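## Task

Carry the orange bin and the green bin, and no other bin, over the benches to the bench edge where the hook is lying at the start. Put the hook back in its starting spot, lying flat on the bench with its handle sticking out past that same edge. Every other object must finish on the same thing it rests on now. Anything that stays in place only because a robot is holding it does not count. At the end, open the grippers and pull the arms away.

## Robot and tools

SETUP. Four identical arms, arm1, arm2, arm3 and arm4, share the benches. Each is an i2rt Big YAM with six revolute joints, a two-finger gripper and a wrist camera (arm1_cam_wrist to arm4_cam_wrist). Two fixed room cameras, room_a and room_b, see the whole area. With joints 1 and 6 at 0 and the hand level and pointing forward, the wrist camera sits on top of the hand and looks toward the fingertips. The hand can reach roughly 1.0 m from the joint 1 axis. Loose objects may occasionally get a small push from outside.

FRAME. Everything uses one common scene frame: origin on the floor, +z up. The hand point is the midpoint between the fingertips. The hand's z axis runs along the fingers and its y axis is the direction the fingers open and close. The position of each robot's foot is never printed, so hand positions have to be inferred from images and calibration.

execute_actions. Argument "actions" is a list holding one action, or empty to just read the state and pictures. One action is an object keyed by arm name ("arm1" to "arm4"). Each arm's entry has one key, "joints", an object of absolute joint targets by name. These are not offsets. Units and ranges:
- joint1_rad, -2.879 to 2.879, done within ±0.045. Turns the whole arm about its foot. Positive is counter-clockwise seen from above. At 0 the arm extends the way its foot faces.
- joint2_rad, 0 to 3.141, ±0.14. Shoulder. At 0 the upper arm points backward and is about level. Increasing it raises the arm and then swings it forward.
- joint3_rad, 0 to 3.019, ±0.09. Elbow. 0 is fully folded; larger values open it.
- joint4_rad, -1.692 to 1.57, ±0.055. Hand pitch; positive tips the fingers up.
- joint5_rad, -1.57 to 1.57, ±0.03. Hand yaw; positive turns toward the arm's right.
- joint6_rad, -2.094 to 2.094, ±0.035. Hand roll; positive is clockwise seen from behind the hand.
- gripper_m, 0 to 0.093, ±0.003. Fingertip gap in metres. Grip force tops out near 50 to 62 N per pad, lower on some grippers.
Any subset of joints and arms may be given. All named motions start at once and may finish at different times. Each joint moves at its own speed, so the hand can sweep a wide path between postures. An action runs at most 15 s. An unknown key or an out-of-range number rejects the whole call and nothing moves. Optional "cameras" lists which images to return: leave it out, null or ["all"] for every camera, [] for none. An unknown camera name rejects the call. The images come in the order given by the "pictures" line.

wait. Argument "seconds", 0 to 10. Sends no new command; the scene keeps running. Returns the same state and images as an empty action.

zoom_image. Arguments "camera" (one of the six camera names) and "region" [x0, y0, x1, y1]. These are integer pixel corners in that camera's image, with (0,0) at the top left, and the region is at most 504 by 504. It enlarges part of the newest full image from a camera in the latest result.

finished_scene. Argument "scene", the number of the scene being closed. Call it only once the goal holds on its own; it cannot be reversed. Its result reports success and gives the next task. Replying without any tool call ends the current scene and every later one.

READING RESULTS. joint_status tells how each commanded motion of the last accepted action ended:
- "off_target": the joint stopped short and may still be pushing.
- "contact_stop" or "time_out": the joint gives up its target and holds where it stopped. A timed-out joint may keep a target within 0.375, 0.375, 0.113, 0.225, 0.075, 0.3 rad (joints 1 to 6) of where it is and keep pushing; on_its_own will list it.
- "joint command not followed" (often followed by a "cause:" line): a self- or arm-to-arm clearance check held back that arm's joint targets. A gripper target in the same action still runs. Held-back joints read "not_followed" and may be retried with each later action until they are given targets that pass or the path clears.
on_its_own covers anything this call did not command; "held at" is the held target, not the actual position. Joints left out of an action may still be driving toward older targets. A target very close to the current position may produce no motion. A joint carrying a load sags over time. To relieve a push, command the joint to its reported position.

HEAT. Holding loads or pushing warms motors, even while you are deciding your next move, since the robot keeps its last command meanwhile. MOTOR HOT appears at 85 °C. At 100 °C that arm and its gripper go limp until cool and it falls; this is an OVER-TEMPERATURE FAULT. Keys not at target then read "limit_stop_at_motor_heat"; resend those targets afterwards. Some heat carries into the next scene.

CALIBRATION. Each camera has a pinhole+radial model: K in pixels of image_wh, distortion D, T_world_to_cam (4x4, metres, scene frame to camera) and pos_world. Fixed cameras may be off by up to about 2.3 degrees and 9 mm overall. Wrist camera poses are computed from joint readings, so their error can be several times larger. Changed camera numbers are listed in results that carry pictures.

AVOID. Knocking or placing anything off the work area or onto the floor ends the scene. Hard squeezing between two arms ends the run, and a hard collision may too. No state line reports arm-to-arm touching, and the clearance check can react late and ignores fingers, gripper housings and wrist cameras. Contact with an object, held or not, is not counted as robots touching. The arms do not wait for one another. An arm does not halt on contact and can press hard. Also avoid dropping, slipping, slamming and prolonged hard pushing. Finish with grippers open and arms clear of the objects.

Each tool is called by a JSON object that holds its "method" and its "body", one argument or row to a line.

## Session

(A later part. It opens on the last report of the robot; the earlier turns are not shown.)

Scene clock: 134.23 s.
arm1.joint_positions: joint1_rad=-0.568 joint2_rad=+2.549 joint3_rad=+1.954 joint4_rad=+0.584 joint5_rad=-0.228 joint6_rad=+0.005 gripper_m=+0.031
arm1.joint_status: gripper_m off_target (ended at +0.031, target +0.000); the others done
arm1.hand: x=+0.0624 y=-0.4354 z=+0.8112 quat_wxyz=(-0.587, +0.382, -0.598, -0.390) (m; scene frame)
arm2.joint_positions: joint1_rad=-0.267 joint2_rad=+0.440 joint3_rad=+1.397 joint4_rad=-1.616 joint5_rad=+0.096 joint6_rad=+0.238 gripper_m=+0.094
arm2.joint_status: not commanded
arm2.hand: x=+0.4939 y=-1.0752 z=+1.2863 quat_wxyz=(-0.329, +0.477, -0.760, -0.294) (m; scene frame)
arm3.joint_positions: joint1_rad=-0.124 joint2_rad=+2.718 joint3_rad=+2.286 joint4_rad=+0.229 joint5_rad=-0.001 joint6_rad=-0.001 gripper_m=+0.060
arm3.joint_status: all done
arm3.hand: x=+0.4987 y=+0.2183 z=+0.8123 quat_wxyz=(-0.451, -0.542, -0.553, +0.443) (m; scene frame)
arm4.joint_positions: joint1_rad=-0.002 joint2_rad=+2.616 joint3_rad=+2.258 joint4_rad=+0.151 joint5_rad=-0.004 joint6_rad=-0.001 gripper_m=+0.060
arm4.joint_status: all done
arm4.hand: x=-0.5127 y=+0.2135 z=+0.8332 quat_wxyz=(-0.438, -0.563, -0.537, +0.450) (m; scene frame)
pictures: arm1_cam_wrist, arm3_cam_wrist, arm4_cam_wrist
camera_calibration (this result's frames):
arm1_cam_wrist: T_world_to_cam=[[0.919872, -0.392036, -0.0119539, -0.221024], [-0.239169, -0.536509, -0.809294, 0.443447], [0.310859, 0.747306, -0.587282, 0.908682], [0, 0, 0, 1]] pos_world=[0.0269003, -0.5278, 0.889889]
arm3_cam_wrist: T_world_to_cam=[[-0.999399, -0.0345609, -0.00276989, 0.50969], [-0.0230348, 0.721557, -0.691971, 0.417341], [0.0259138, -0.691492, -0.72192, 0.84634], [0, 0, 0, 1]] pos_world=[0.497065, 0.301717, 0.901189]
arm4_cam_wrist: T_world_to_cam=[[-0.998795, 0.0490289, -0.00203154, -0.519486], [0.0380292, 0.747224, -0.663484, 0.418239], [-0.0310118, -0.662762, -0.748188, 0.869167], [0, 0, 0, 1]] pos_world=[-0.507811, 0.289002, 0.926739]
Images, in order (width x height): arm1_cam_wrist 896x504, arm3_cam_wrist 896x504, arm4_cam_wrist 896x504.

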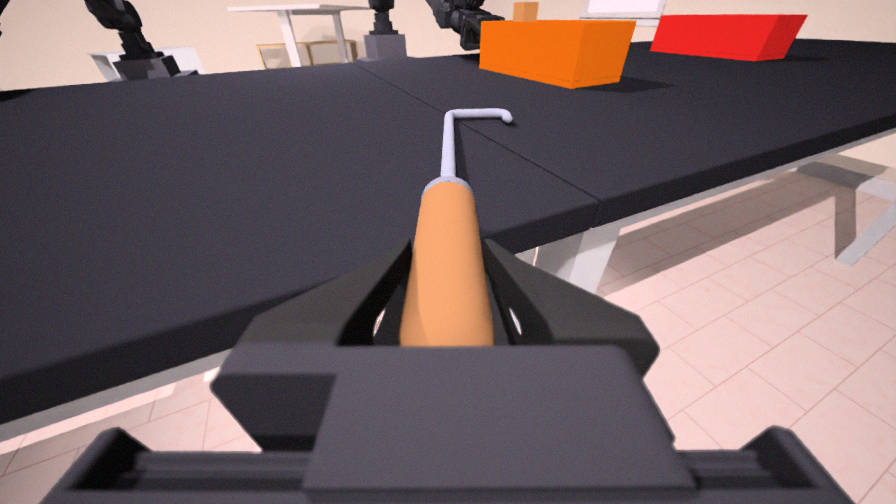

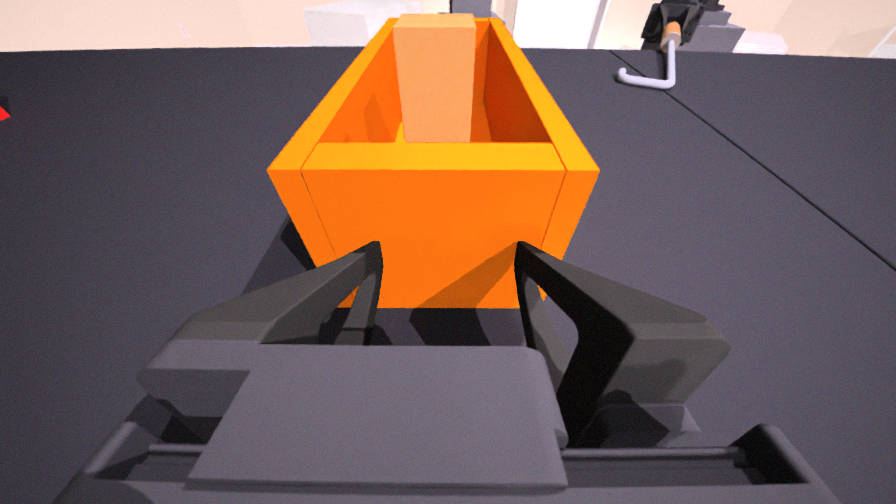

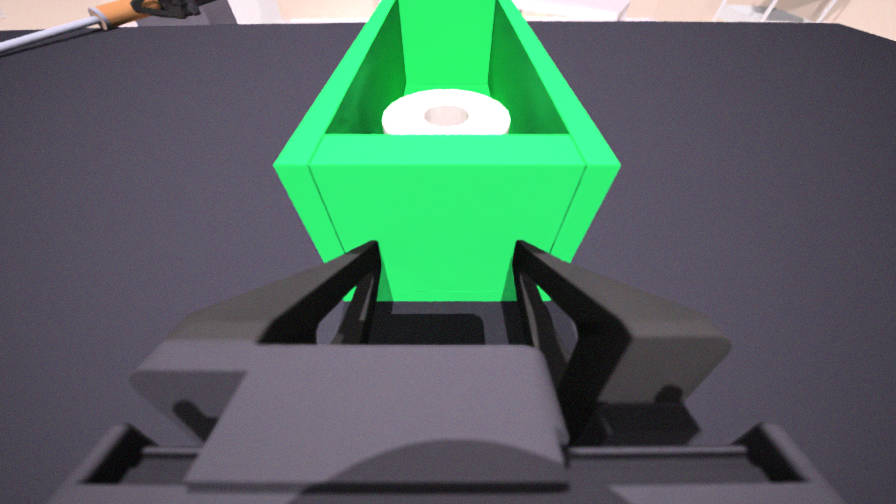

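{"method": "execute_actions", "body": {
  "actions": [
    {"arm1":{"joints":{"joint2_rad":2.47,"joint6_rad":0.8}},"arm3":{"joints":{"joint2_rad":2.45,"joint3_rad":2.2}},"arm4":{"joints":{"joint2_rad":2.35,"joint3_rad":2.18}}}
  ],
  "cameras": ["arm1_cam_wrist","arm3_cam_wrist"]
}}

Scene clock: 148.93 s.
arm1.joint_positions: joint1_rad=-0.576 joint2_rad=+2.502 joint3_rad=+1.943 joint4_rad=+0.584 joint5_rad=-0.224 joint6_rad=+0.777 gripper_m=+0.031
arm1.joint_status: all done
arm1.hand: x=+0.0698 y=-0.4409 z=+0.8470 quat_wxyz=(-0.410, +0.125, -0.686, -0.588) (m; scene frame)
arm2.joint_positions: joint1_rad=-0.267 joint2_rad=+0.440 joint3_rad=+1.397 joint4_rad=-1.616 joint5_rad=+0.096 joint6_rad=+0.238 gripper_m=+0.094
arm2.joint_status: not commanded
arm2.hand: x=+0.4939 y=-1.0752 z=+1.2863 quat_wxyz=(-0.329, +0.477, -0.760, -0.294) (m; scene frame)
arm3.joint_positions: joint1_rad=-0.124 joint2_rad=+2.439 joint3_rad=+2.182 joint4_rad=+0.225 joint5_rad=-0.001 joint6_rad=-0.001 gripper_m=+0.060
arm3.joint_status: all done
arm3.hand: x=+0.4986 y=+0.2312 z=+1.0156 quat_wxyz=(-0.496, -0.503, -0.513, +0.488) (m; scene frame)
arm4.joint_positions: joint1_rad=-0.002 joint2_rad=+2.347 joint3_rad=+2.175 joint4_rad=+0.146 joint5_rad=-0.004 joint6_rad=-0.001 gripper_m=+0.060
arm4.joint_status: all done
arm4.hand: x=-0.5138 y=+0.2363 z=+1.0367 quat_wxyz=(-0.485, -0.520, -0.496, +0.499) (m; scene frame)
pictures: arm1_cam_wrist, arm3_cam_wrist
camera_calibration (this result's frames):
arm1_cam_wrist: T_world_to_cam=[[0.662762, -0.26638, -0.699849, 0.426471], [-0.747971, -0.280242, -0.601667, 0.443878], [-0.035855, 0.922229, -0.384979, 0.861518], [0, 0, 0, 1]] pos_world=[0.0802485, -0.55652, 0.897198]
arm3_cam_wrist: T_world_to_cam=[[-0.999392, -0.0348789, 0.000221611, 0.507629], [-0.0209086, 0.593988, -0.804202, 0.69114], [0.0279181, -0.803717, -0.594356, 0.897439], [0, 0, 0, 1]] pos_world=[0.496716, 0.328464, 1.0891]
Images, in order (width x height): arm1_cam_wrist 896x504, arm3_cam_wrist 896x504.

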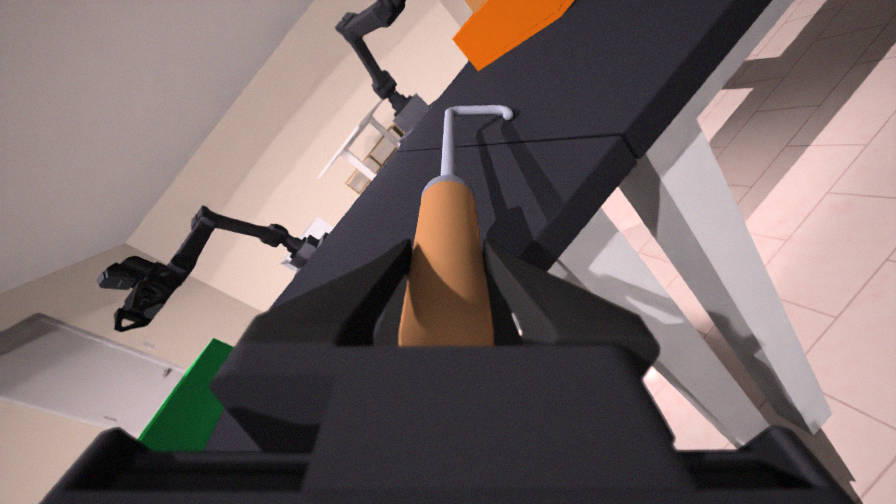

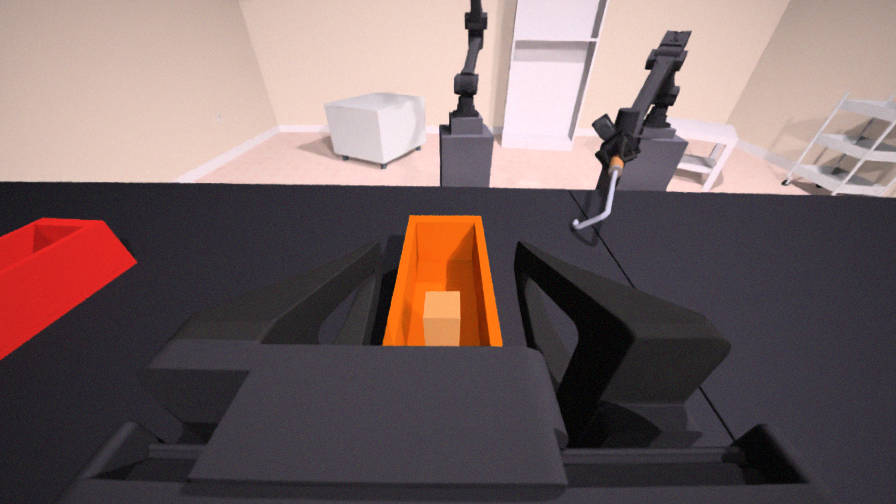

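{"method": "execute_actions", "body": {
  "actions": [
    {"arm1":{"joints":{"joint2_rad":2.44,"joint6_rad":1.62}},"arm3":{"joints":{"joint2_rad":1.99,"joint3_rad":1.52,"joint4_rad":0.45}},"arm4":{"joints":{"joint2_rad":1.93,"joint3_rad":1.51,"joint4_rad":0.36}}}
  ],
  "cameras": ["arm1_cam_wrist","arm4_cam_wrist"]
}}

Scene clock: 154.37 s.
arm1.joint_positions: joint1_rad=-0.576 joint2_rad=+2.483 joint3_rad=+1.943 joint4_rad=+0.584 joint5_rad=-0.224 joint6_rad=+1.608 gripper_m=+0.031
arm1.joint_status: all done
arm1.hand: x=+0.0701 y=-0.4408 z=+0.8647 quat_wxyz=(-0.141, -0.159, -0.671, -0.710) (m; scene frame)
arm2.joint_positions: joint1_rad=-0.267 joint2_rad=+0.440 joint3_rad=+1.397 joint4_rad=-1.616 joint5_rad=+0.096 joint6_rad=+0.238 gripper_m=+0.094
arm2.joint_status: not commanded
arm2.hand: x=+0.4939 y=-1.0752 z=+1.2863 quat_wxyz=(-0.329, +0.477, -0.760, -0.294) (m; scene frame)
arm3.joint_positions: joint1_rad=-0.124 joint2_rad=+1.991 joint3_rad=+1.511 joint4_rad=+0.433 joint5_rad=-0.001 joint6_rad=-0.001 gripper_m=+0.060
arm3.joint_status: all done
arm3.hand: x=+0.4961 y=+0.3783 z=+1.0574 quat_wxyz=(-0.492, -0.506, -0.517, +0.484) (m; scene frame)
arm4.joint_positions: joint1_rad=-0.002 joint2_rad=+1.940 joint3_rad=+1.507 joint4_rad=+0.356 joint5_rad=-0.004 joint6_rad=-0.001 gripper_m=+0.060
arm4.joint_status: all done
arm4.hand: x=-0.5076 y=+0.3802 z=+1.0364 quat_wxyz=(-0.472, -0.533, -0.508, +0.485) (m; scene frame)
pictures: arm1_cam_wrist, arm4_cam_wrist
camera_calibration (this result's frames):
arm1_cam_wrist: T_world_to_cam=[[-0.00296898, 0.0684576, -0.99765, 0.89047], [-0.981261, -0.19241, -0.0102827, -0.00150861], [-0.192662, 0.978924, 0.067746, 0.512747], [0, 0, 0, 1]] pos_world=[0.0999501, -0.56319, 0.853625]
arm4_cam_wrist: T_world_to_cam=[[-0.998744, 0.0500237, -0.00288836, -0.521629], [0.035025, 0.655742, -0.754172, 0.555539], [-0.0358324, -0.753326, -0.656671, 1.06905], [0, 0, 0, 1]] pos_world=[-0.502125, 0.467143, 1.11948]
Images, in order (width x height): arm1_cam_wrist 896x504, arm4_cam_wrist 896x504.

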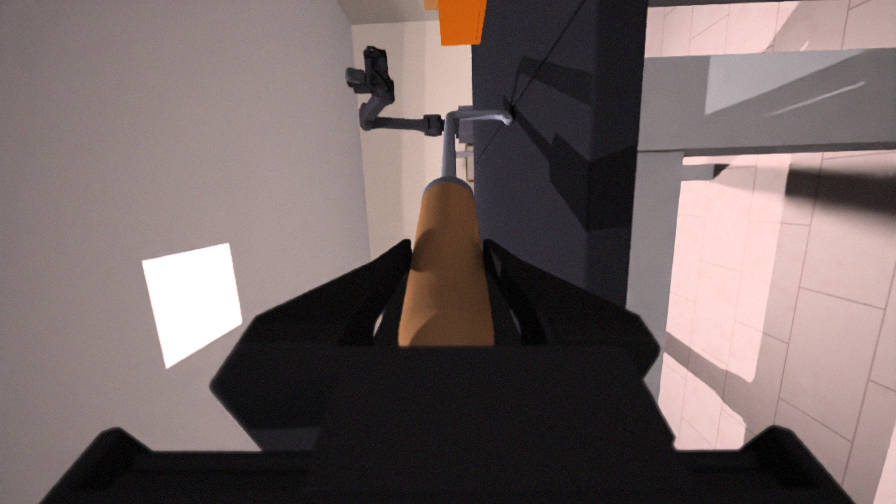

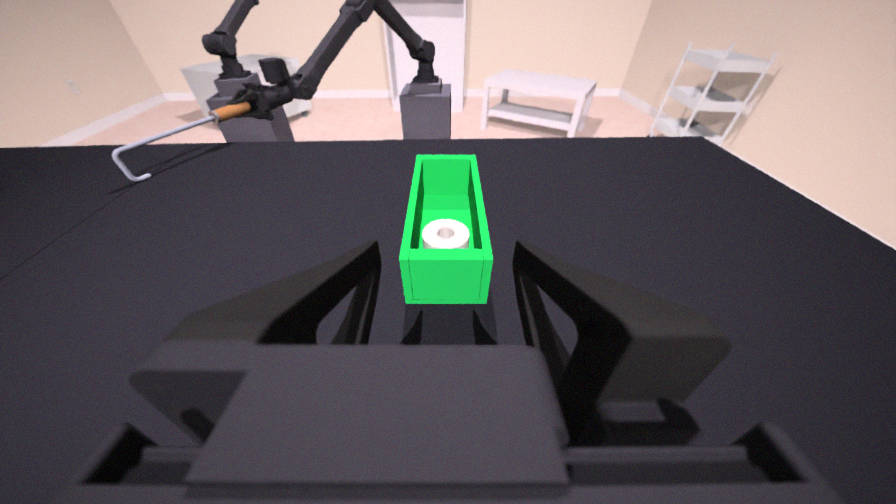

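{"method": "execute_actions", "body": {
  "actions": [
    {"arm1":{"joints":{"joint2_rad":2.23}},"arm2":{"joints":{"joint1_rad":-0.05,"joint2_rad":1.2,"joint3_rad":1.7,"joint4_rad":-0.4,"joint5_rad":0.6,"joint6_rad":0.0,"gripper_m":0.09}}}
  ],
  "cameras": []
}}

{"method": "execute_actions", "body": {
  "actions": [
    {"arm1":{"joints":{"joint1_rad":-0.22,"joint3_rad":1.88,"joint4_rad":0.47,"joint5_rad":-0.08}},"arm2":{"joints":{"joint2_rad":1.75,"joint3_rad":2.03,"joint4_rad":0.68,"joint5_rad":1.08}}}
  ],
  "cameras": ["arm1_cam_wrist"]
}}

{"method": "execute_actions", "body": {
  "actions": [
    {"arm1":{"joints":{"joint1_rad":0.147,"joint3_rad":1.865,"joint4_rad":0.40,"joint5_rad":0.066}}}
  ],
  "cameras": ["arm1_cam_wrist","arm4_cam_wrist","room_b"]
}}

Scene clock: 171.90 s.
arm1.joint_positions: joint1_rad=-0.576 joint2_rad=+2.241 joint3_rad=+1.911 joint4_rad=+0.569 joint5_rad=-0.226 joint6_rad=+1.610 gripper_m=+0.030
arm1.joint_status: all done
arm1.hand: x=+0.0558 y=-0.4625 z=+1.0599 quat_wxyz=(-0.167, -0.128, -0.605, -0.768) (m; scene frame)
arm2.joint_positions: joint1_rad=-0.056 joint2_rad=+1.199 joint3_rad=+1.679 joint4_rad=-0.422 joint5_rad=+0.596 joint6_rad=+0.012 gripper_m=+0.090
arm2.joint_status: all done
arm2.hand: x=+0.5306 y=-0.6862 z=+1.4675 quat_wxyz=(-0.623, +0.323, -0.610, -0.368) (m; scene frame)
arm3.joint_positions: joint1_rad=-0.124 joint2_rad=+1.991 joint3_rad=+1.511 joint4_rad=+0.433 joint5_rad=-0.001 joint6_rad=-0.001 gripper_m=+0.060
arm3.joint_status: not commanded
arm3.hand: x=+0.4961 y=+0.3783 z=+1.0574 quat_wxyz=(-0.492, -0.506, -0.517, +0.484) (m; scene frame)
arm4.joint_positions: joint1_rad=-0.002 joint2_rad=+1.940 joint3_rad=+1.507 joint4_rad=+0.356 joint5_rad=-0.004 joint6_rad=-0.001 gripper_m=+0.060
arm4.joint_status: not commanded
arm4.hand: x=-0.5076 y=+0.3802 z=+1.0364 quat_wxyz=(-0.472, -0.533, -0.508, +0.485) (m; scene frame)
pictures: none
No camera images: the call's "cameras" was empty. Leave "cameras" out to get every camera's image.

Scene clock: 174.03 s.
arm1.joint_positions: joint1_rad=-0.219 joint2_rad=+2.258 joint3_rad=+1.859 joint4_rad=+0.447 joint5_rad=-0.079 joint6_rad=+1.611 gripper_m=+0.030
arm1.joint_status: all done
arm1.hand: x=-0.2120 y=-0.3292 z=+0.9884 quat_wxyz=(-0.062, -0.090, -0.682, -0.723) (m; scene frame)
arm2.joint_positions: joint1_rad=-0.056 joint2_rad=+1.759 joint3_rad=+1.994 joint4_rad=+0.663 joint5_rad=+1.076 joint6_rad=+0.010 gripper_m=+0.090
arm2.joint_status: all done
arm2.hand: x=+0.5793 y=-0.5579 z=+1.4709 quat_wxyz=(-0.679, -0.132, -0.546, -0.473) (m; scene frame)
arm3.joint_positions: joint1_rad=-0.124 joint2_rad=+1.991 joint3_rad=+1.511 joint4_rad=+0.433 joint5_rad=-0.001 joint6_rad=-0.001 gripper_m=+0.060
arm3.joint_status: not commanded
arm3.hand: x=+0.4961 y=+0.3783 z=+1.0574 quat_wxyz=(-0.492, -0.506, -0.517, +0.484) (m; scene frame)
arm4.joint_positions: joint1_rad=-0.002 joint2_rad=+1.940 joint3_rad=+1.507 joint4_rad=+0.356 joint5_rad=-0.004 joint6_rad=-0.001 gripper_m=+0.060
arm4.joint_status: not commanded
arm4.hand: x=-0.5076 y=+0.3802 z=+1.0364 quat_wxyz=(-0.472, -0.533, -0.508, +0.485) (m; scene frame)
pictures: arm1_cam_wrist
camera_calibration (this result's frames):
arm1_cam_wrist: T_world_to_cam=[[-0.024436, 0.0744553, -0.996925, 1.00203], [-0.918549, -0.395244, -0.00700388, -0.312296], [-0.39455, 0.915554, 0.0780491, 0.266894], [0, 0, 0, 1]] pos_world=[-0.15707, -0.442395, 0.975928]
Images, in order (width x height): arm1_cam_wrist 896x504.

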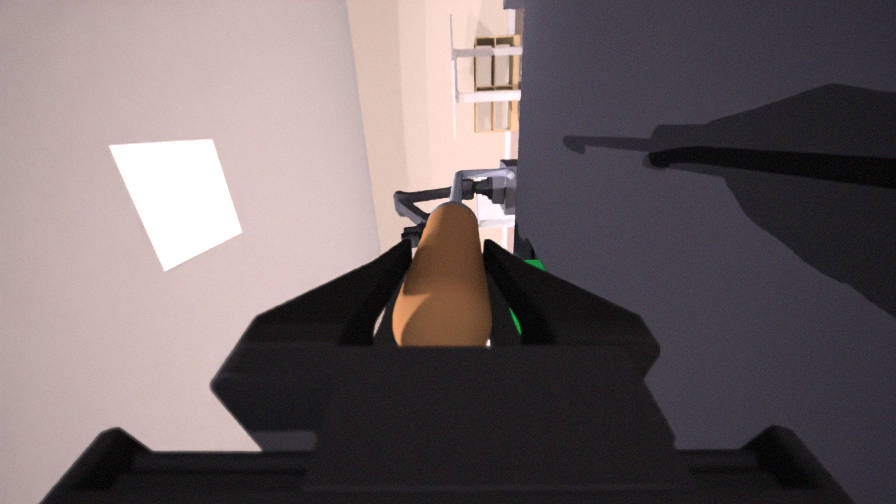

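Scene clock: 176.13 s.
arm1.joint_positions: joint1_rad=+0.144 joint2_rad=+2.258 joint3_rad=+1.847 joint4_rad=+0.380 joint5_rad=+0.068 joint6_rad=+1.609 gripper_m=+0.031
arm1.joint_status: all done
arm1.hand: x=-0.5141 y=-0.2958 z=+0.9679 quat_wxyz=(+0.015, -0.016, -0.715, -0.699) (m; scene frame)
arm2.joint_positions: joint1_rad=-0.056 joint2_rad=+1.759 joint3_rad=+1.994 joint4_rad=+0.663 joint5_rad=+1.076 joint6_rad=+0.010 gripper_m=+0.090
arm2.joint_status: not commanded
arm2.hand: x=+0.5793 y=-0.5579 z=+1.4709 quat_wxyz=(-0.679, -0.132, -0.546, -0.473) (m; scene frame)
arm3.joint_positions: joint1_rad=-0.124 joint2_rad=+1.991 joint3_rad=+1.511 joint4_rad=+0.433 joint5_rad=-0.001 joint6_rad=-0.001 gripper_m=+0.060
arm3.joint_status: not commanded
arm3.hand: x=+0.4961 y=+0.3783 z=+1.0574 quat_wxyz=(-0.492, -0.506, -0.517, +0.484) (m; scene frame)
arm4.joint_positions: joint1_rad=-0.002 joint2_rad=+1.940 joint3_rad=+1.507 joint4_rad=+0.356 joint5_rad=-0.004 joint6_rad=-0.001 gripper_m=+0.060
arm4.joint_status: not commanded
arm4.hand: x=-0.5076 y=+0.3802 z=+1.0364 quat_wxyz=(-0.472, -0.533, -0.508, +0.485) (m; scene frame)
pictures: arm1_cam_wrist, arm4_cam_wrist, room_b
camera_calibration (this result's frames):
arm1_cam_wrist: T_world_to_cam=[[-0.0373368, -0.00818076, -0.999269, 0.943005], [-0.812731, -0.581579, 0.0351282, -0.61825], [-0.581442, 0.813449, 0.0150656, 0.0534545], [0, 0, 0, 1]] pos_world=[-0.436182, -0.395329, 0.963228]
arm4_cam_wrist: T_world_to_cam=[[-0.998744, 0.0500237, -0.00288836, -0.521629], [0.035025, 0.655742, -0.754172, 0.555539], [-0.0358324, -0.753326, -0.656671, 1.06905], [0, 0, 0, 1]] pos_world=[-0.502125, 0.467143, 1.11948]
Images, in order (width x height): arm1_cam_wrist 896x504, arm4_cam_wrist 896x504, room_b 896x504.

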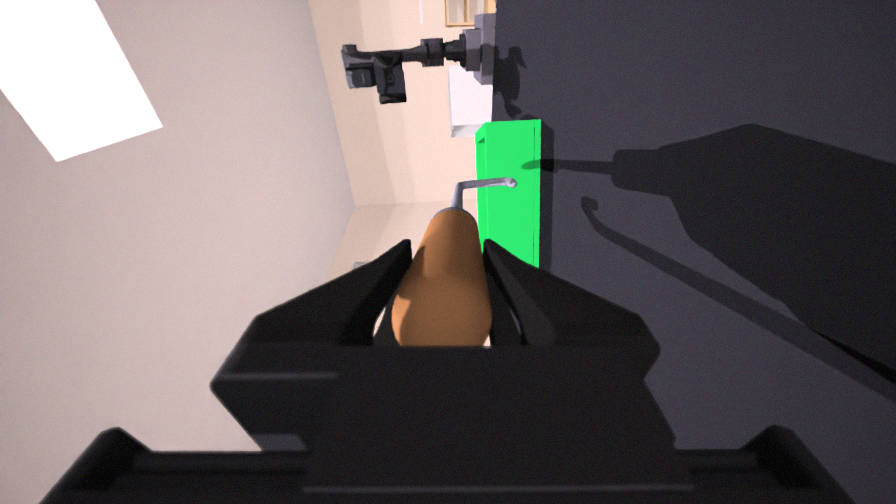

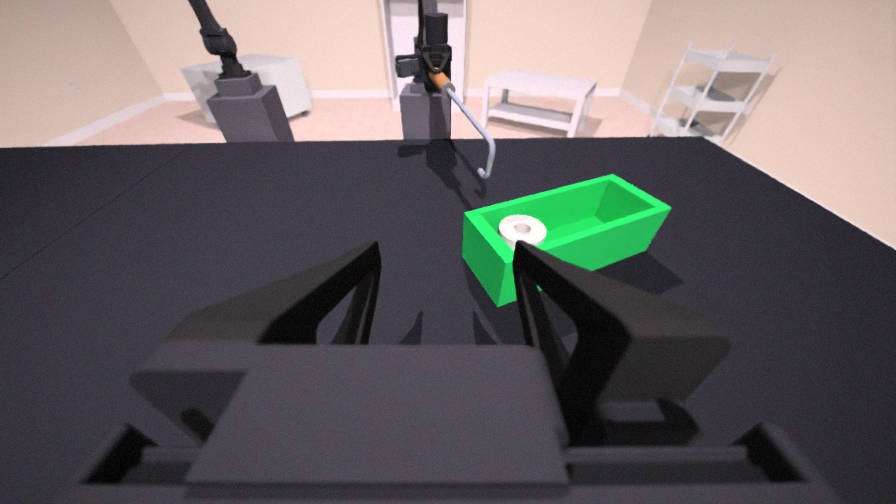

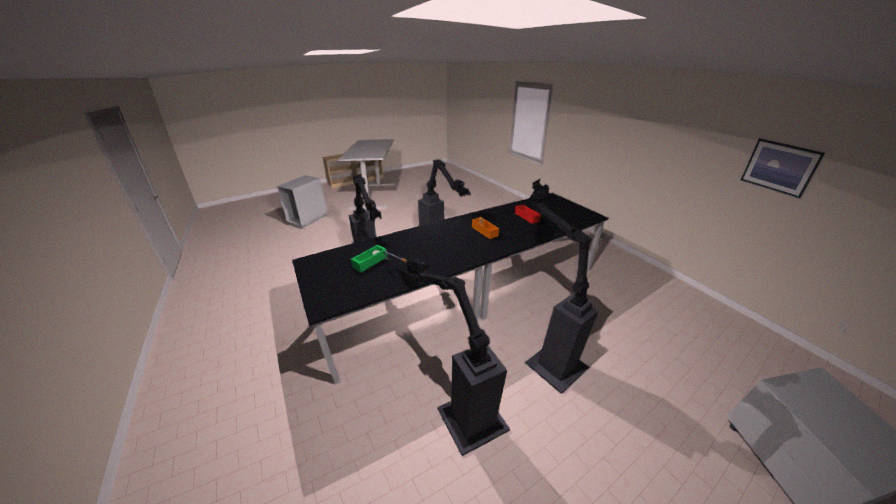

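{"method": "execute_actions", "body": {
  "actions": []
}}

Scene clock: 199.40 s.
arm1.joint_positions: joint1_rad=+0.144 joint2_rad=+2.258 joint3_rad=+1.847 joint4_rad=+0.380 joint5_rad=+0.068 joint6_rad=+1.609 gripper_m=+0.031
arm1.joint_status: all done
arm1.hand: x=-0.5141 y=-0.2958 z=+0.9679 quat_wxyz=(+0.015, -0.016, -0.715, -0.699) (m; scene frame)
arm2.joint_positions: joint1_rad=-0.056 joint2_rad=+1.759 joint3_rad=+1.994 joint4_rad=+0.663 joint5_rad=+1.076 joint6_rad=+0.010 gripper_m=+0.090
arm2.joint_status: not commanded
arm2.hand: x=+0.5793 y=-0.5579 z=+1.4709 quat_wxyz=(-0.679, -0.132, -0.546, -0.473) (m; scene frame)
arm3.joint_positions: joint1_rad=-0.124 joint2_rad=+1.991 joint3_rad=+1.511 joint4_rad=+0.433 joint5_rad=-0.001 joint6_rad=-0.001 gripper_m=+0.060
arm3.joint_status: not commanded
arm3.hand: x=+0.4961 y=+0.3783 z=+1.0574 quat_wxyz=(-0.492, -0.506, -0.517, +0.484) (m; scene frame)
arm4.joint_positions: joint1_rad=-0.002 joint2_rad=+1.940 joint3_rad=+1.507 joint4_rad=+0.356 joint5_rad=-0.004 joint6_rad=-0.001 gripper_m=+0.060
arm4.joint_status: not commanded
arm4.hand: x=-0.5076 y=+0.3802 z=+1.0364 quat_wxyz=(-0.472, -0.533, -0.508, +0.485) (m; scene frame)
pictures: arm1_cam_wrist, arm2_cam_wrist, arm3_cam_wrist, arm4_cam_wrist, room_a, room_b
camera_calibration (this result's frames):
arm1_cam_wrist: T_world_to_cam=[[-0.0373368, -0.00818076, -0.999269, 0.943005], [-0.812731, -0.581579, 0.0351282, -0.61825], [-0.581442, 0.813449, 0.0150656, 0.0534545], [0, 0, 0, 1]] pos_world=[-0.436182, -0.395329, 0.963228]
arm2_cam_wrist: T_world_to_cam=[[0.507165, -0.520242, -0.687118, 0.426145], [-0.542611, 0.426669, -0.723551, 1.6227], [0.669594, 0.739798, -0.0658975, 0.24974], [0, 0, 0, 1]] pos_world=[0.497147, -0.655416, 1.48338]
arm3_cam_wrist: T_world_to_cam=[[-0.999392, -0.0348712, -0.0000484114, 0.510531], [-0.0211129, 0.606188, -0.795041, 0.623108], [0.0277534, -0.794557, -0.606556, 1.05006], [0, 0, 0, 1]] pos_world=[0.494234, 0.474411, 1.13234]
arm4_cam_wrist: T_world_to_cam=[[-0.998744, 0.0500237, -0.00288836, -0.521629], [0.035025, 0.655742, -0.754172, 0.555539], [-0.0358324, -0.753326, -0.656671, 1.06905], [0, 0, 0, 1]] pos_world=[-0.502125, 0.467143, 1.11948]
Images, in order (width x height): arm1_cam_wrist 896x504, arm2_cam_wrist 896x504, arm3_cam_wrist 896x504, arm4_cam_wrist 896x504, room_a 896x504, room_b 896x504.

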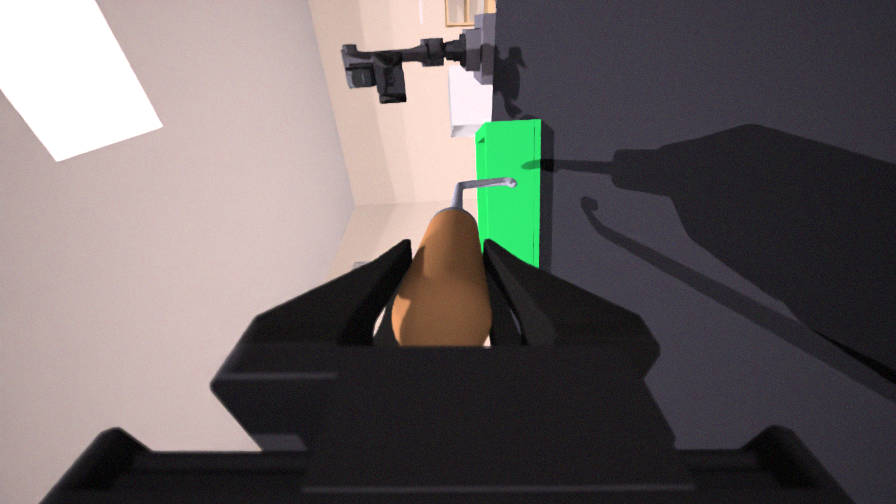

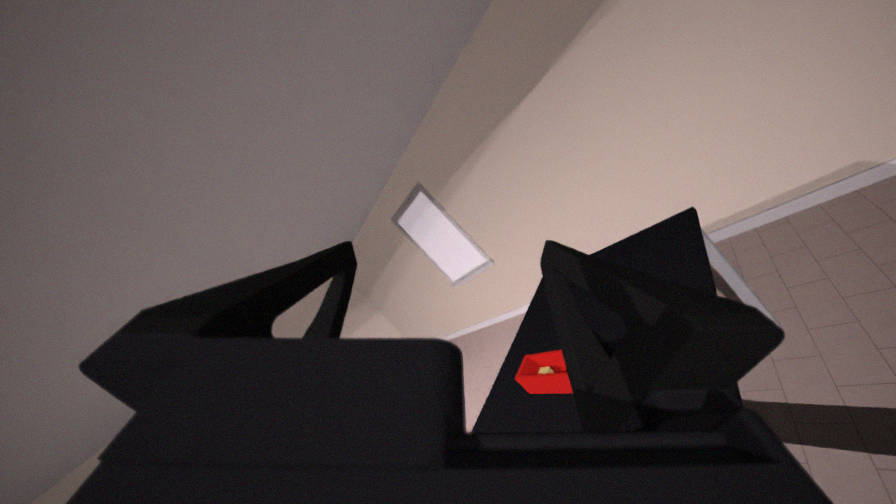

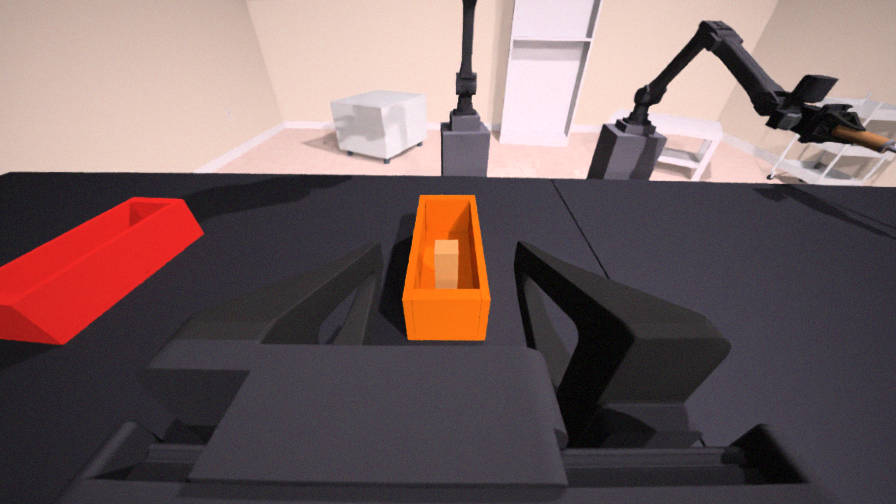

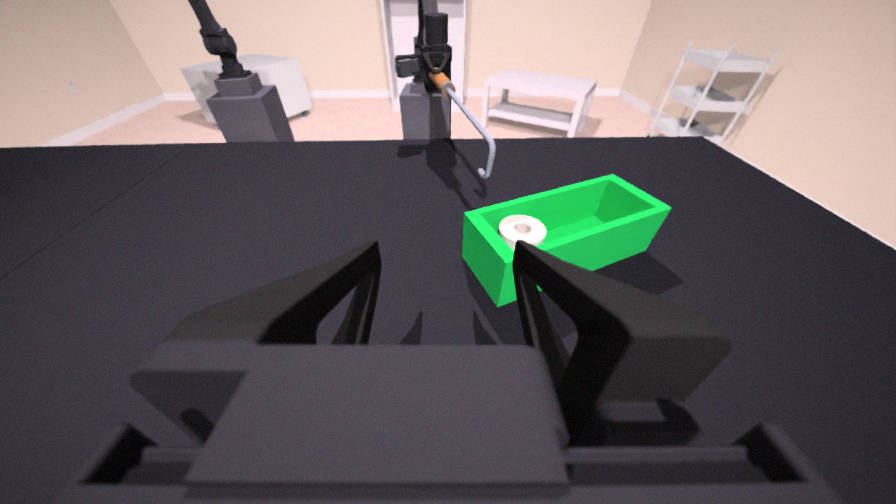

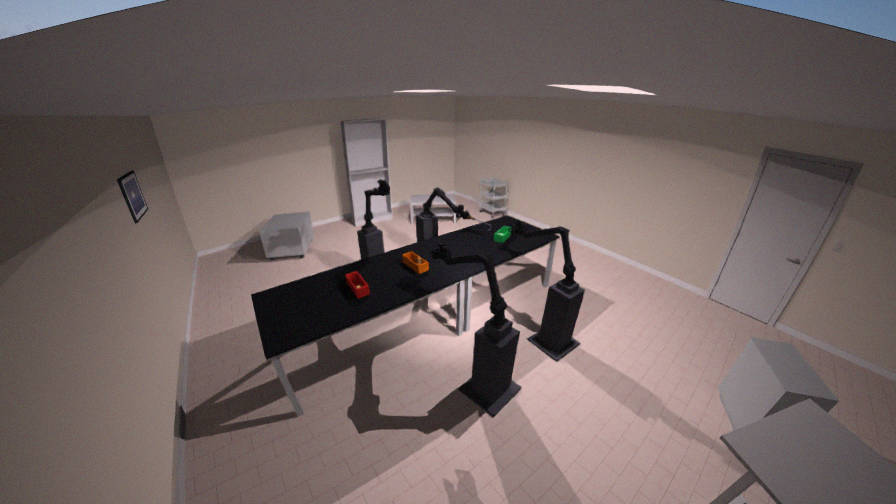

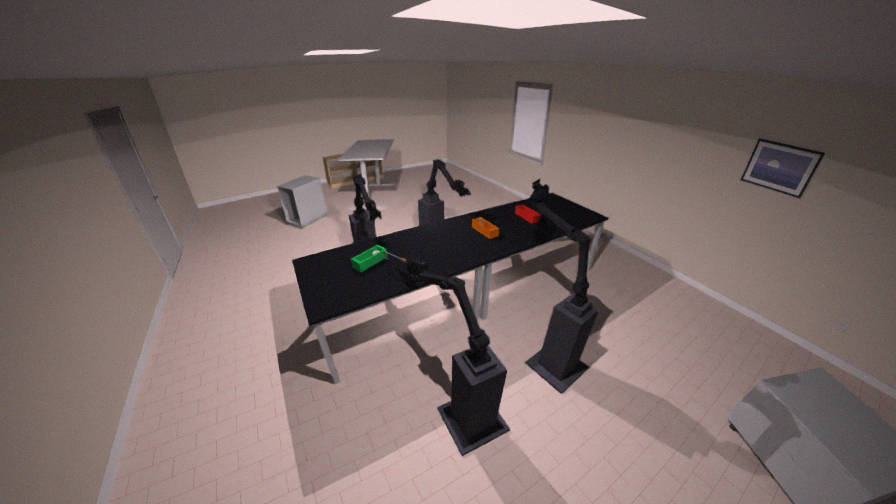

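{"method": "execute_actions", "body": {
  "actions": [
    {"arm1":{"joints":{"joint1_rad":0.35,"joint3_rad":2.76,"joint4_rad":0.22,"joint5_rad":0.19}}}
  ],
  "cameras": ["arm4_cam_wrist"]
}}

{"method": "execute_actions", "body": {
  "actions": [
    {"arm1":{"joints":{"joint2_rad":2.58,"joint4_rad":0.0}}}
  ],
  "cameras": ["arm4_cam_wrist","arm1_cam_wrist","room_b"]
}}

Scene clock: 264.17 s.
arm1.joint_positions: joint1_rad=+0.343 joint2_rad=+2.243 joint3_rad=+2.720 joint4_rad=+0.197 joint5_rad=+0.192 joint6_rad=+1.607 gripper_m=+0.030
arm1.joint_status: all done
arm1.hand: x=-0.6511 y=-0.3897 z=+1.4587 quat_wxyz=(+0.096, -0.039, -0.435, -0.895) (m; scene frame)
arm2.joint_positions: joint1_rad=-0.056 joint2_rad=+1.759 joint3_rad=+1.994 joint4_rad=+0.663 joint5_rad=+1.076 joint6_rad=+0.010 gripper_m=+0.090
arm2.joint_status: not commanded
arm2.hand: x=+0.5793 y=-0.5579 z=+1.4709 quat_wxyz=(-0.679, -0.132, -0.546, -0.473) (m; scene frame)
arm3.joint_positions: joint1_rad=-0.124 joint2_rad=+1.991 joint3_rad=+1.511 joint4_rad=+0.433 joint5_rad=-0.001 joint6_rad=-0.001 gripper_m=+0.060
arm3.joint_status: not commanded
arm3.hand: x=+0.4961 y=+0.3783 z=+1.0574 quat_wxyz=(-0.492, -0.506, -0.517, +0.484) (m; scene frame)
arm4.joint_positions: joint1_rad=-0.002 joint2_rad=+1.940 joint3_rad=+1.507 joint4_rad=+0.356 joint5_rad=-0.004 joint6_rad=-0.001 gripper_m=+0.060
arm4.joint_status: not commanded
arm4.hand: x=-0.5076 y=+0.3802 z=+1.0364 quat_wxyz=(-0.472, -0.533, -0.508, +0.485) (m; scene frame)
pictures: arm4_cam_wrist
camera_calibration (this result's frames):
arm4_cam_wrist: T_world_to_cam=[[-0.998744, 0.0500237, -0.00288836, -0.521629], [0.035025, 0.655742, -0.754172, 0.555539], [-0.0358324, -0.753326, -0.656671, 1.06905], [0, 0, 0, 1]] pos_world=[-0.502125, 0.467143, 1.11948]
Images, in order (width x height): arm4_cam_wrist 896x504.

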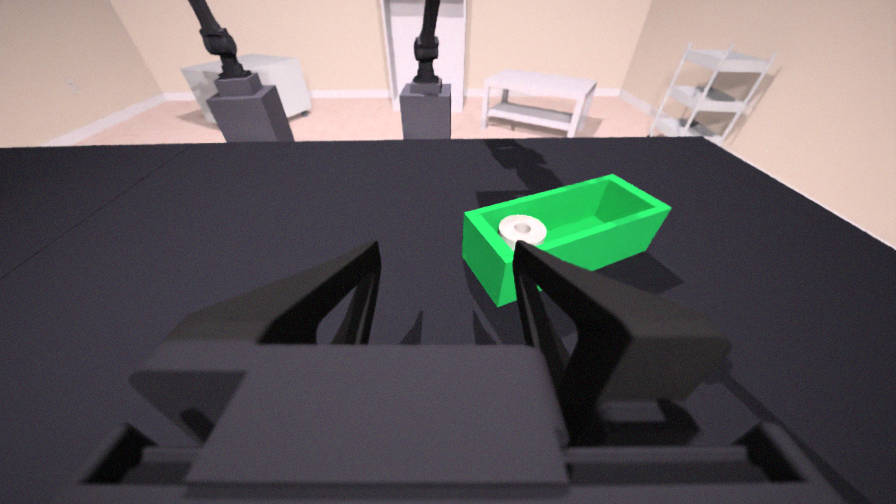

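Scene clock: 266.37 s.
arm1.joint_positions: joint1_rad=+0.343 joint2_rad=+2.620 joint3_rad=+2.690 joint4_rad=-0.048 joint5_rad=+0.192 joint6_rad=+1.599 gripper_m=+0.031
arm1.joint_status: all done
arm1.hand: x=-0.6985 y=-0.2246 z=+1.0419 quat_wxyz=(+0.041, +0.012, -0.696, -0.717) (m; scene frame)
arm2.joint_positions: joint1_rad=-0.056 joint2_rad=+1.759 joint3_rad=+1.994 joint4_rad=+0.663 joint5_rad=+1.076 joint6_rad=+0.010 gripper_m=+0.090
arm2.joint_status: not commanded
arm2.hand: x=+0.5793 y=-0.5579 z=+1.4709 quat_wxyz=(-0.679, -0.132, -0.546, -0.473) (m; scene frame)
arm3.joint_positions: joint1_rad=-0.124 joint2_rad=+1.991 joint3_rad=+1.511 joint4_rad=+0.433 joint5_rad=-0.001 joint6_rad=-0.001 gripper_m=+0.060
arm3.joint_status: not commanded
arm3.hand: x=+0.4961 y=+0.3783 z=+1.0574 quat_wxyz=(-0.492, -0.506, -0.517, +0.484) (m; scene frame)
arm4.joint_positions: joint1_rad=-0.002 joint2_rad=+1.940 joint3_rad=+1.507 joint4_rad=+0.356 joint5_rad=-0.004 joint6_rad=-0.001 gripper_m=+0.060
arm4.joint_status: not commanded
arm4.hand: x=-0.5076 y=+0.3802 z=+1.0364 quat_wxyz=(-0.472, -0.533, -0.508, +0.485) (m; scene frame)
pictures: arm1_cam_wrist, arm4_cam_wrist, room_b
camera_calibration (this result's frames):
arm1_cam_wrist: T_world_to_cam=[[-0.0366195, 0.0414476, -0.998469, 1.02146], [-0.766301, -0.64248, 0.00143455, -0.675434], [-0.641437, 0.765181, 0.0552887, -0.207463], [0, 0, 0, 1]] pos_world=[-0.613255, -0.317543, 1.03233]
arm4_cam_wrist: T_world_to_cam=[[-0.998744, 0.0500237, -0.00288836, -0.521629], [0.035025, 0.655742, -0.754172, 0.555539], [-0.0358324, -0.753326, -0.656671, 1.06905], [0, 0, 0, 1]] pos_world=[-0.502125, 0.467143, 1.11948]
Images, in order (width x height): arm1_cam_wrist 896x504, arm4_cam_wrist 896x504, room_b 896x504.

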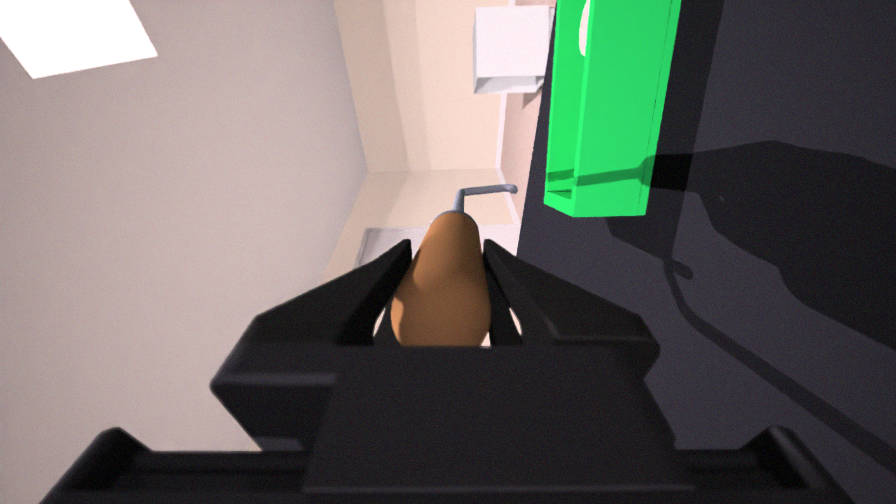

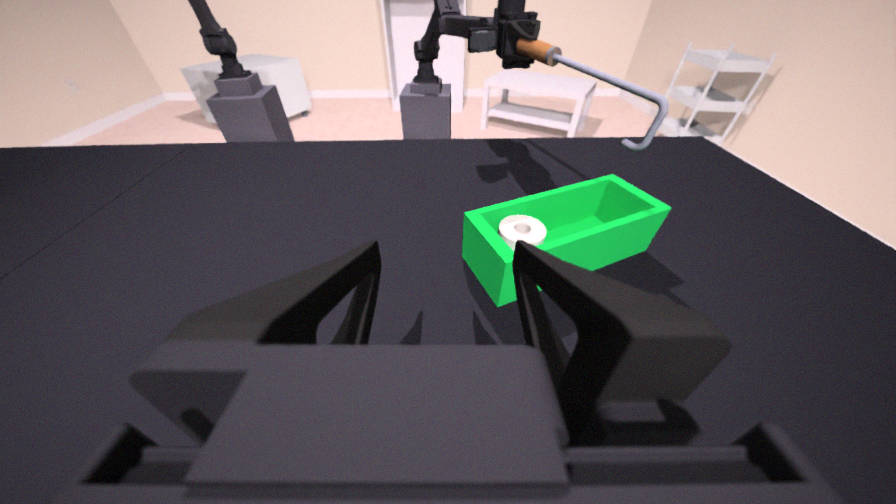

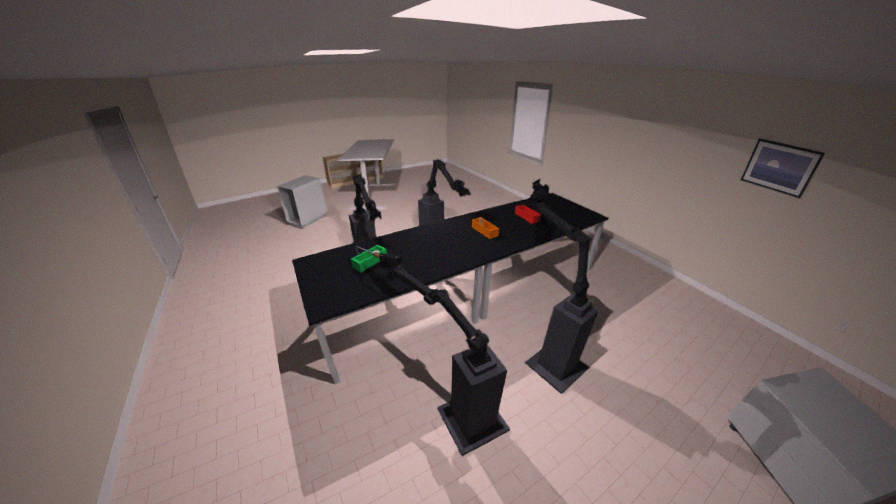

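{"method": "execute_actions", "body": {
  "actions": [
    {"arm1":{"joints":{"joint1_rad":0.295,"joint2_rad":2.66}}}
  ],
  "cameras": ["arm4_cam_wrist","arm1_cam_wrist"]
}}

Scene clock: 277.83 s.
arm1.joint_positions: joint1_rad=+0.288 joint2_rad=+2.676 joint3_rad=+2.690 joint4_rad=-0.044 joint5_rad=+0.190 joint6_rad=+1.603 gripper_m=+0.031
arm1.joint_status: all done
arm1.hand: x=-0.6466 y=-0.2053 z=+0.9865 quat_wxyz=(+0.020, -0.004, -0.715, -0.699) (m; scene frame)
arm2.joint_positions: joint1_rad=-0.056 joint2_rad=+1.759 joint3_rad=+1.994 joint4_rad=+0.663 joint5_rad=+1.076 joint6_rad=+0.010 gripper_m=+0.090
arm2.joint_status: not commanded
arm2.hand: x=+0.5793 y=-0.5579 z=+1.4709 quat_wxyz=(-0.679, -0.132, -0.546, -0.473) (m; scene frame)
arm3.joint_positions: joint1_rad=-0.124 joint2_rad=+1.991 joint3_rad=+1.511 joint4_rad=+0.433 joint5_rad=-0.001 joint6_rad=-0.001 gripper_m=+0.060
arm3.joint_status: not commanded
arm3.hand: x=+0.4961 y=+0.3783 z=+1.0574 quat_wxyz=(-0.492, -0.506, -0.517, +0.484) (m; scene frame)
arm4.joint_positions: joint1_rad=-0.002 joint2_rad=+1.940 joint3_rad=+1.507 joint4_rad=+0.356 joint5_rad=-0.004 joint6_rad=-0.001 gripper_m=+0.060
arm4.joint_status: not commanded
arm4.hand: x=-0.5076 y=+0.3802 z=+1.0364 quat_wxyz=(-0.472, -0.533, -0.508, +0.485) (m; scene frame)
pictures: arm1_cam_wrist, arm4_cam_wrist
camera_calibration (this result's frames):
arm1_cam_wrist: T_world_to_cam=[[-0.0275345, -0.00856963, -0.999584, 0.963861], [-0.799191, -0.600463, 0.0271624, -0.661252], [-0.600446, 0.799607, 0.00968467, -0.107323], [0, 0, 0, 1]] pos_world=[-0.566369, -0.302982, 0.98246]
arm4_cam_wrist: T_world_to_cam=[[-0.998744, 0.0500237, -0.00288836, -0.521629], [0.035025, 0.655742, -0.754172, 0.555539], [-0.0358324, -0.753326, -0.656671, 1.06905], [0, 0, 0, 1]] pos_world=[-0.502125, 0.467143, 1.11948]
Images, in order (width x height): arm1_cam_wrist 896x504, arm4_cam_wrist 896x504.

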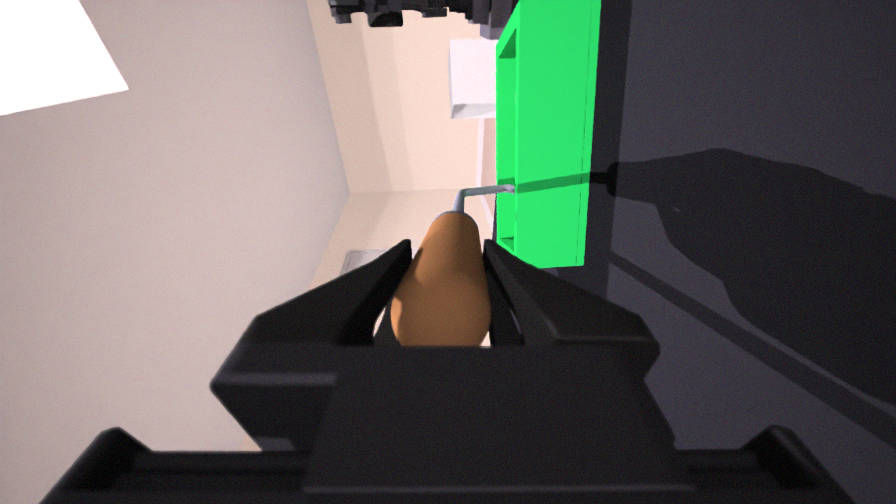

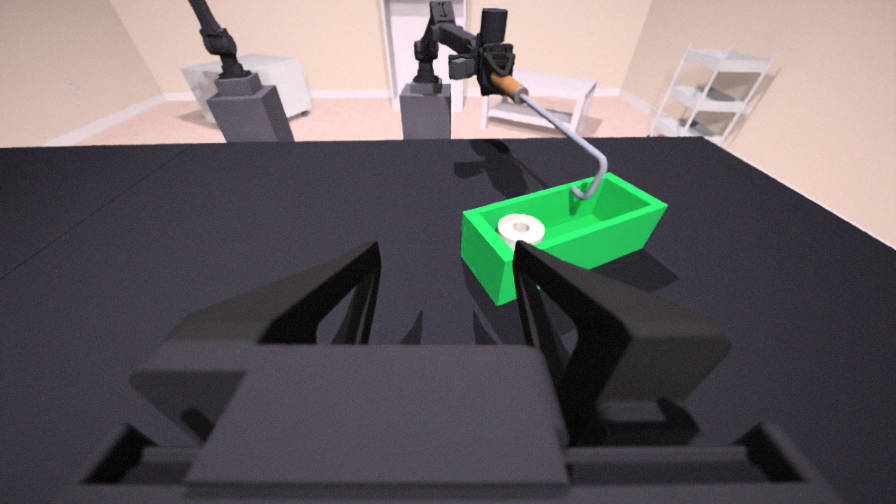

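{"method": "zoom_image", "body": {
  "camera": "arm4_cam_wrist",
  "region": [500, 120, 700, 270]
}}

{"method": "zoom_image", "body": {
  "camera": "arm1_cam_wrist",
  "region": [430, 130, 630, 280]
}}

Region (500, 120, 700, 270) of arm4_cam_wrist's 896x504 image, scaled by 2.520, with more detail than that image has; it fills the top 378 rows of this view, and the rest is white.

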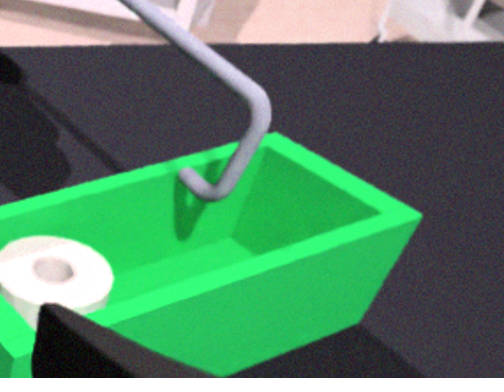

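Region (430, 130, 630, 280) of arm1_cam_wrist's 896x504 image, scaled by 2.520, with more detail than that image has; it fills the top 378 rows of this view, and the rest is white.

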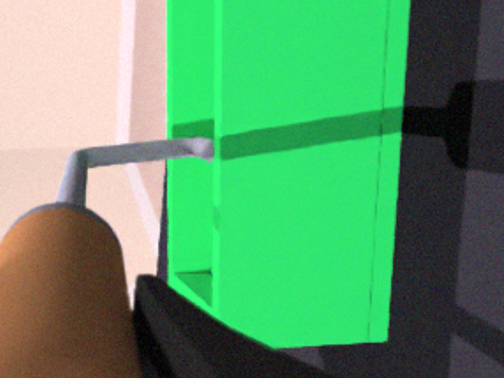

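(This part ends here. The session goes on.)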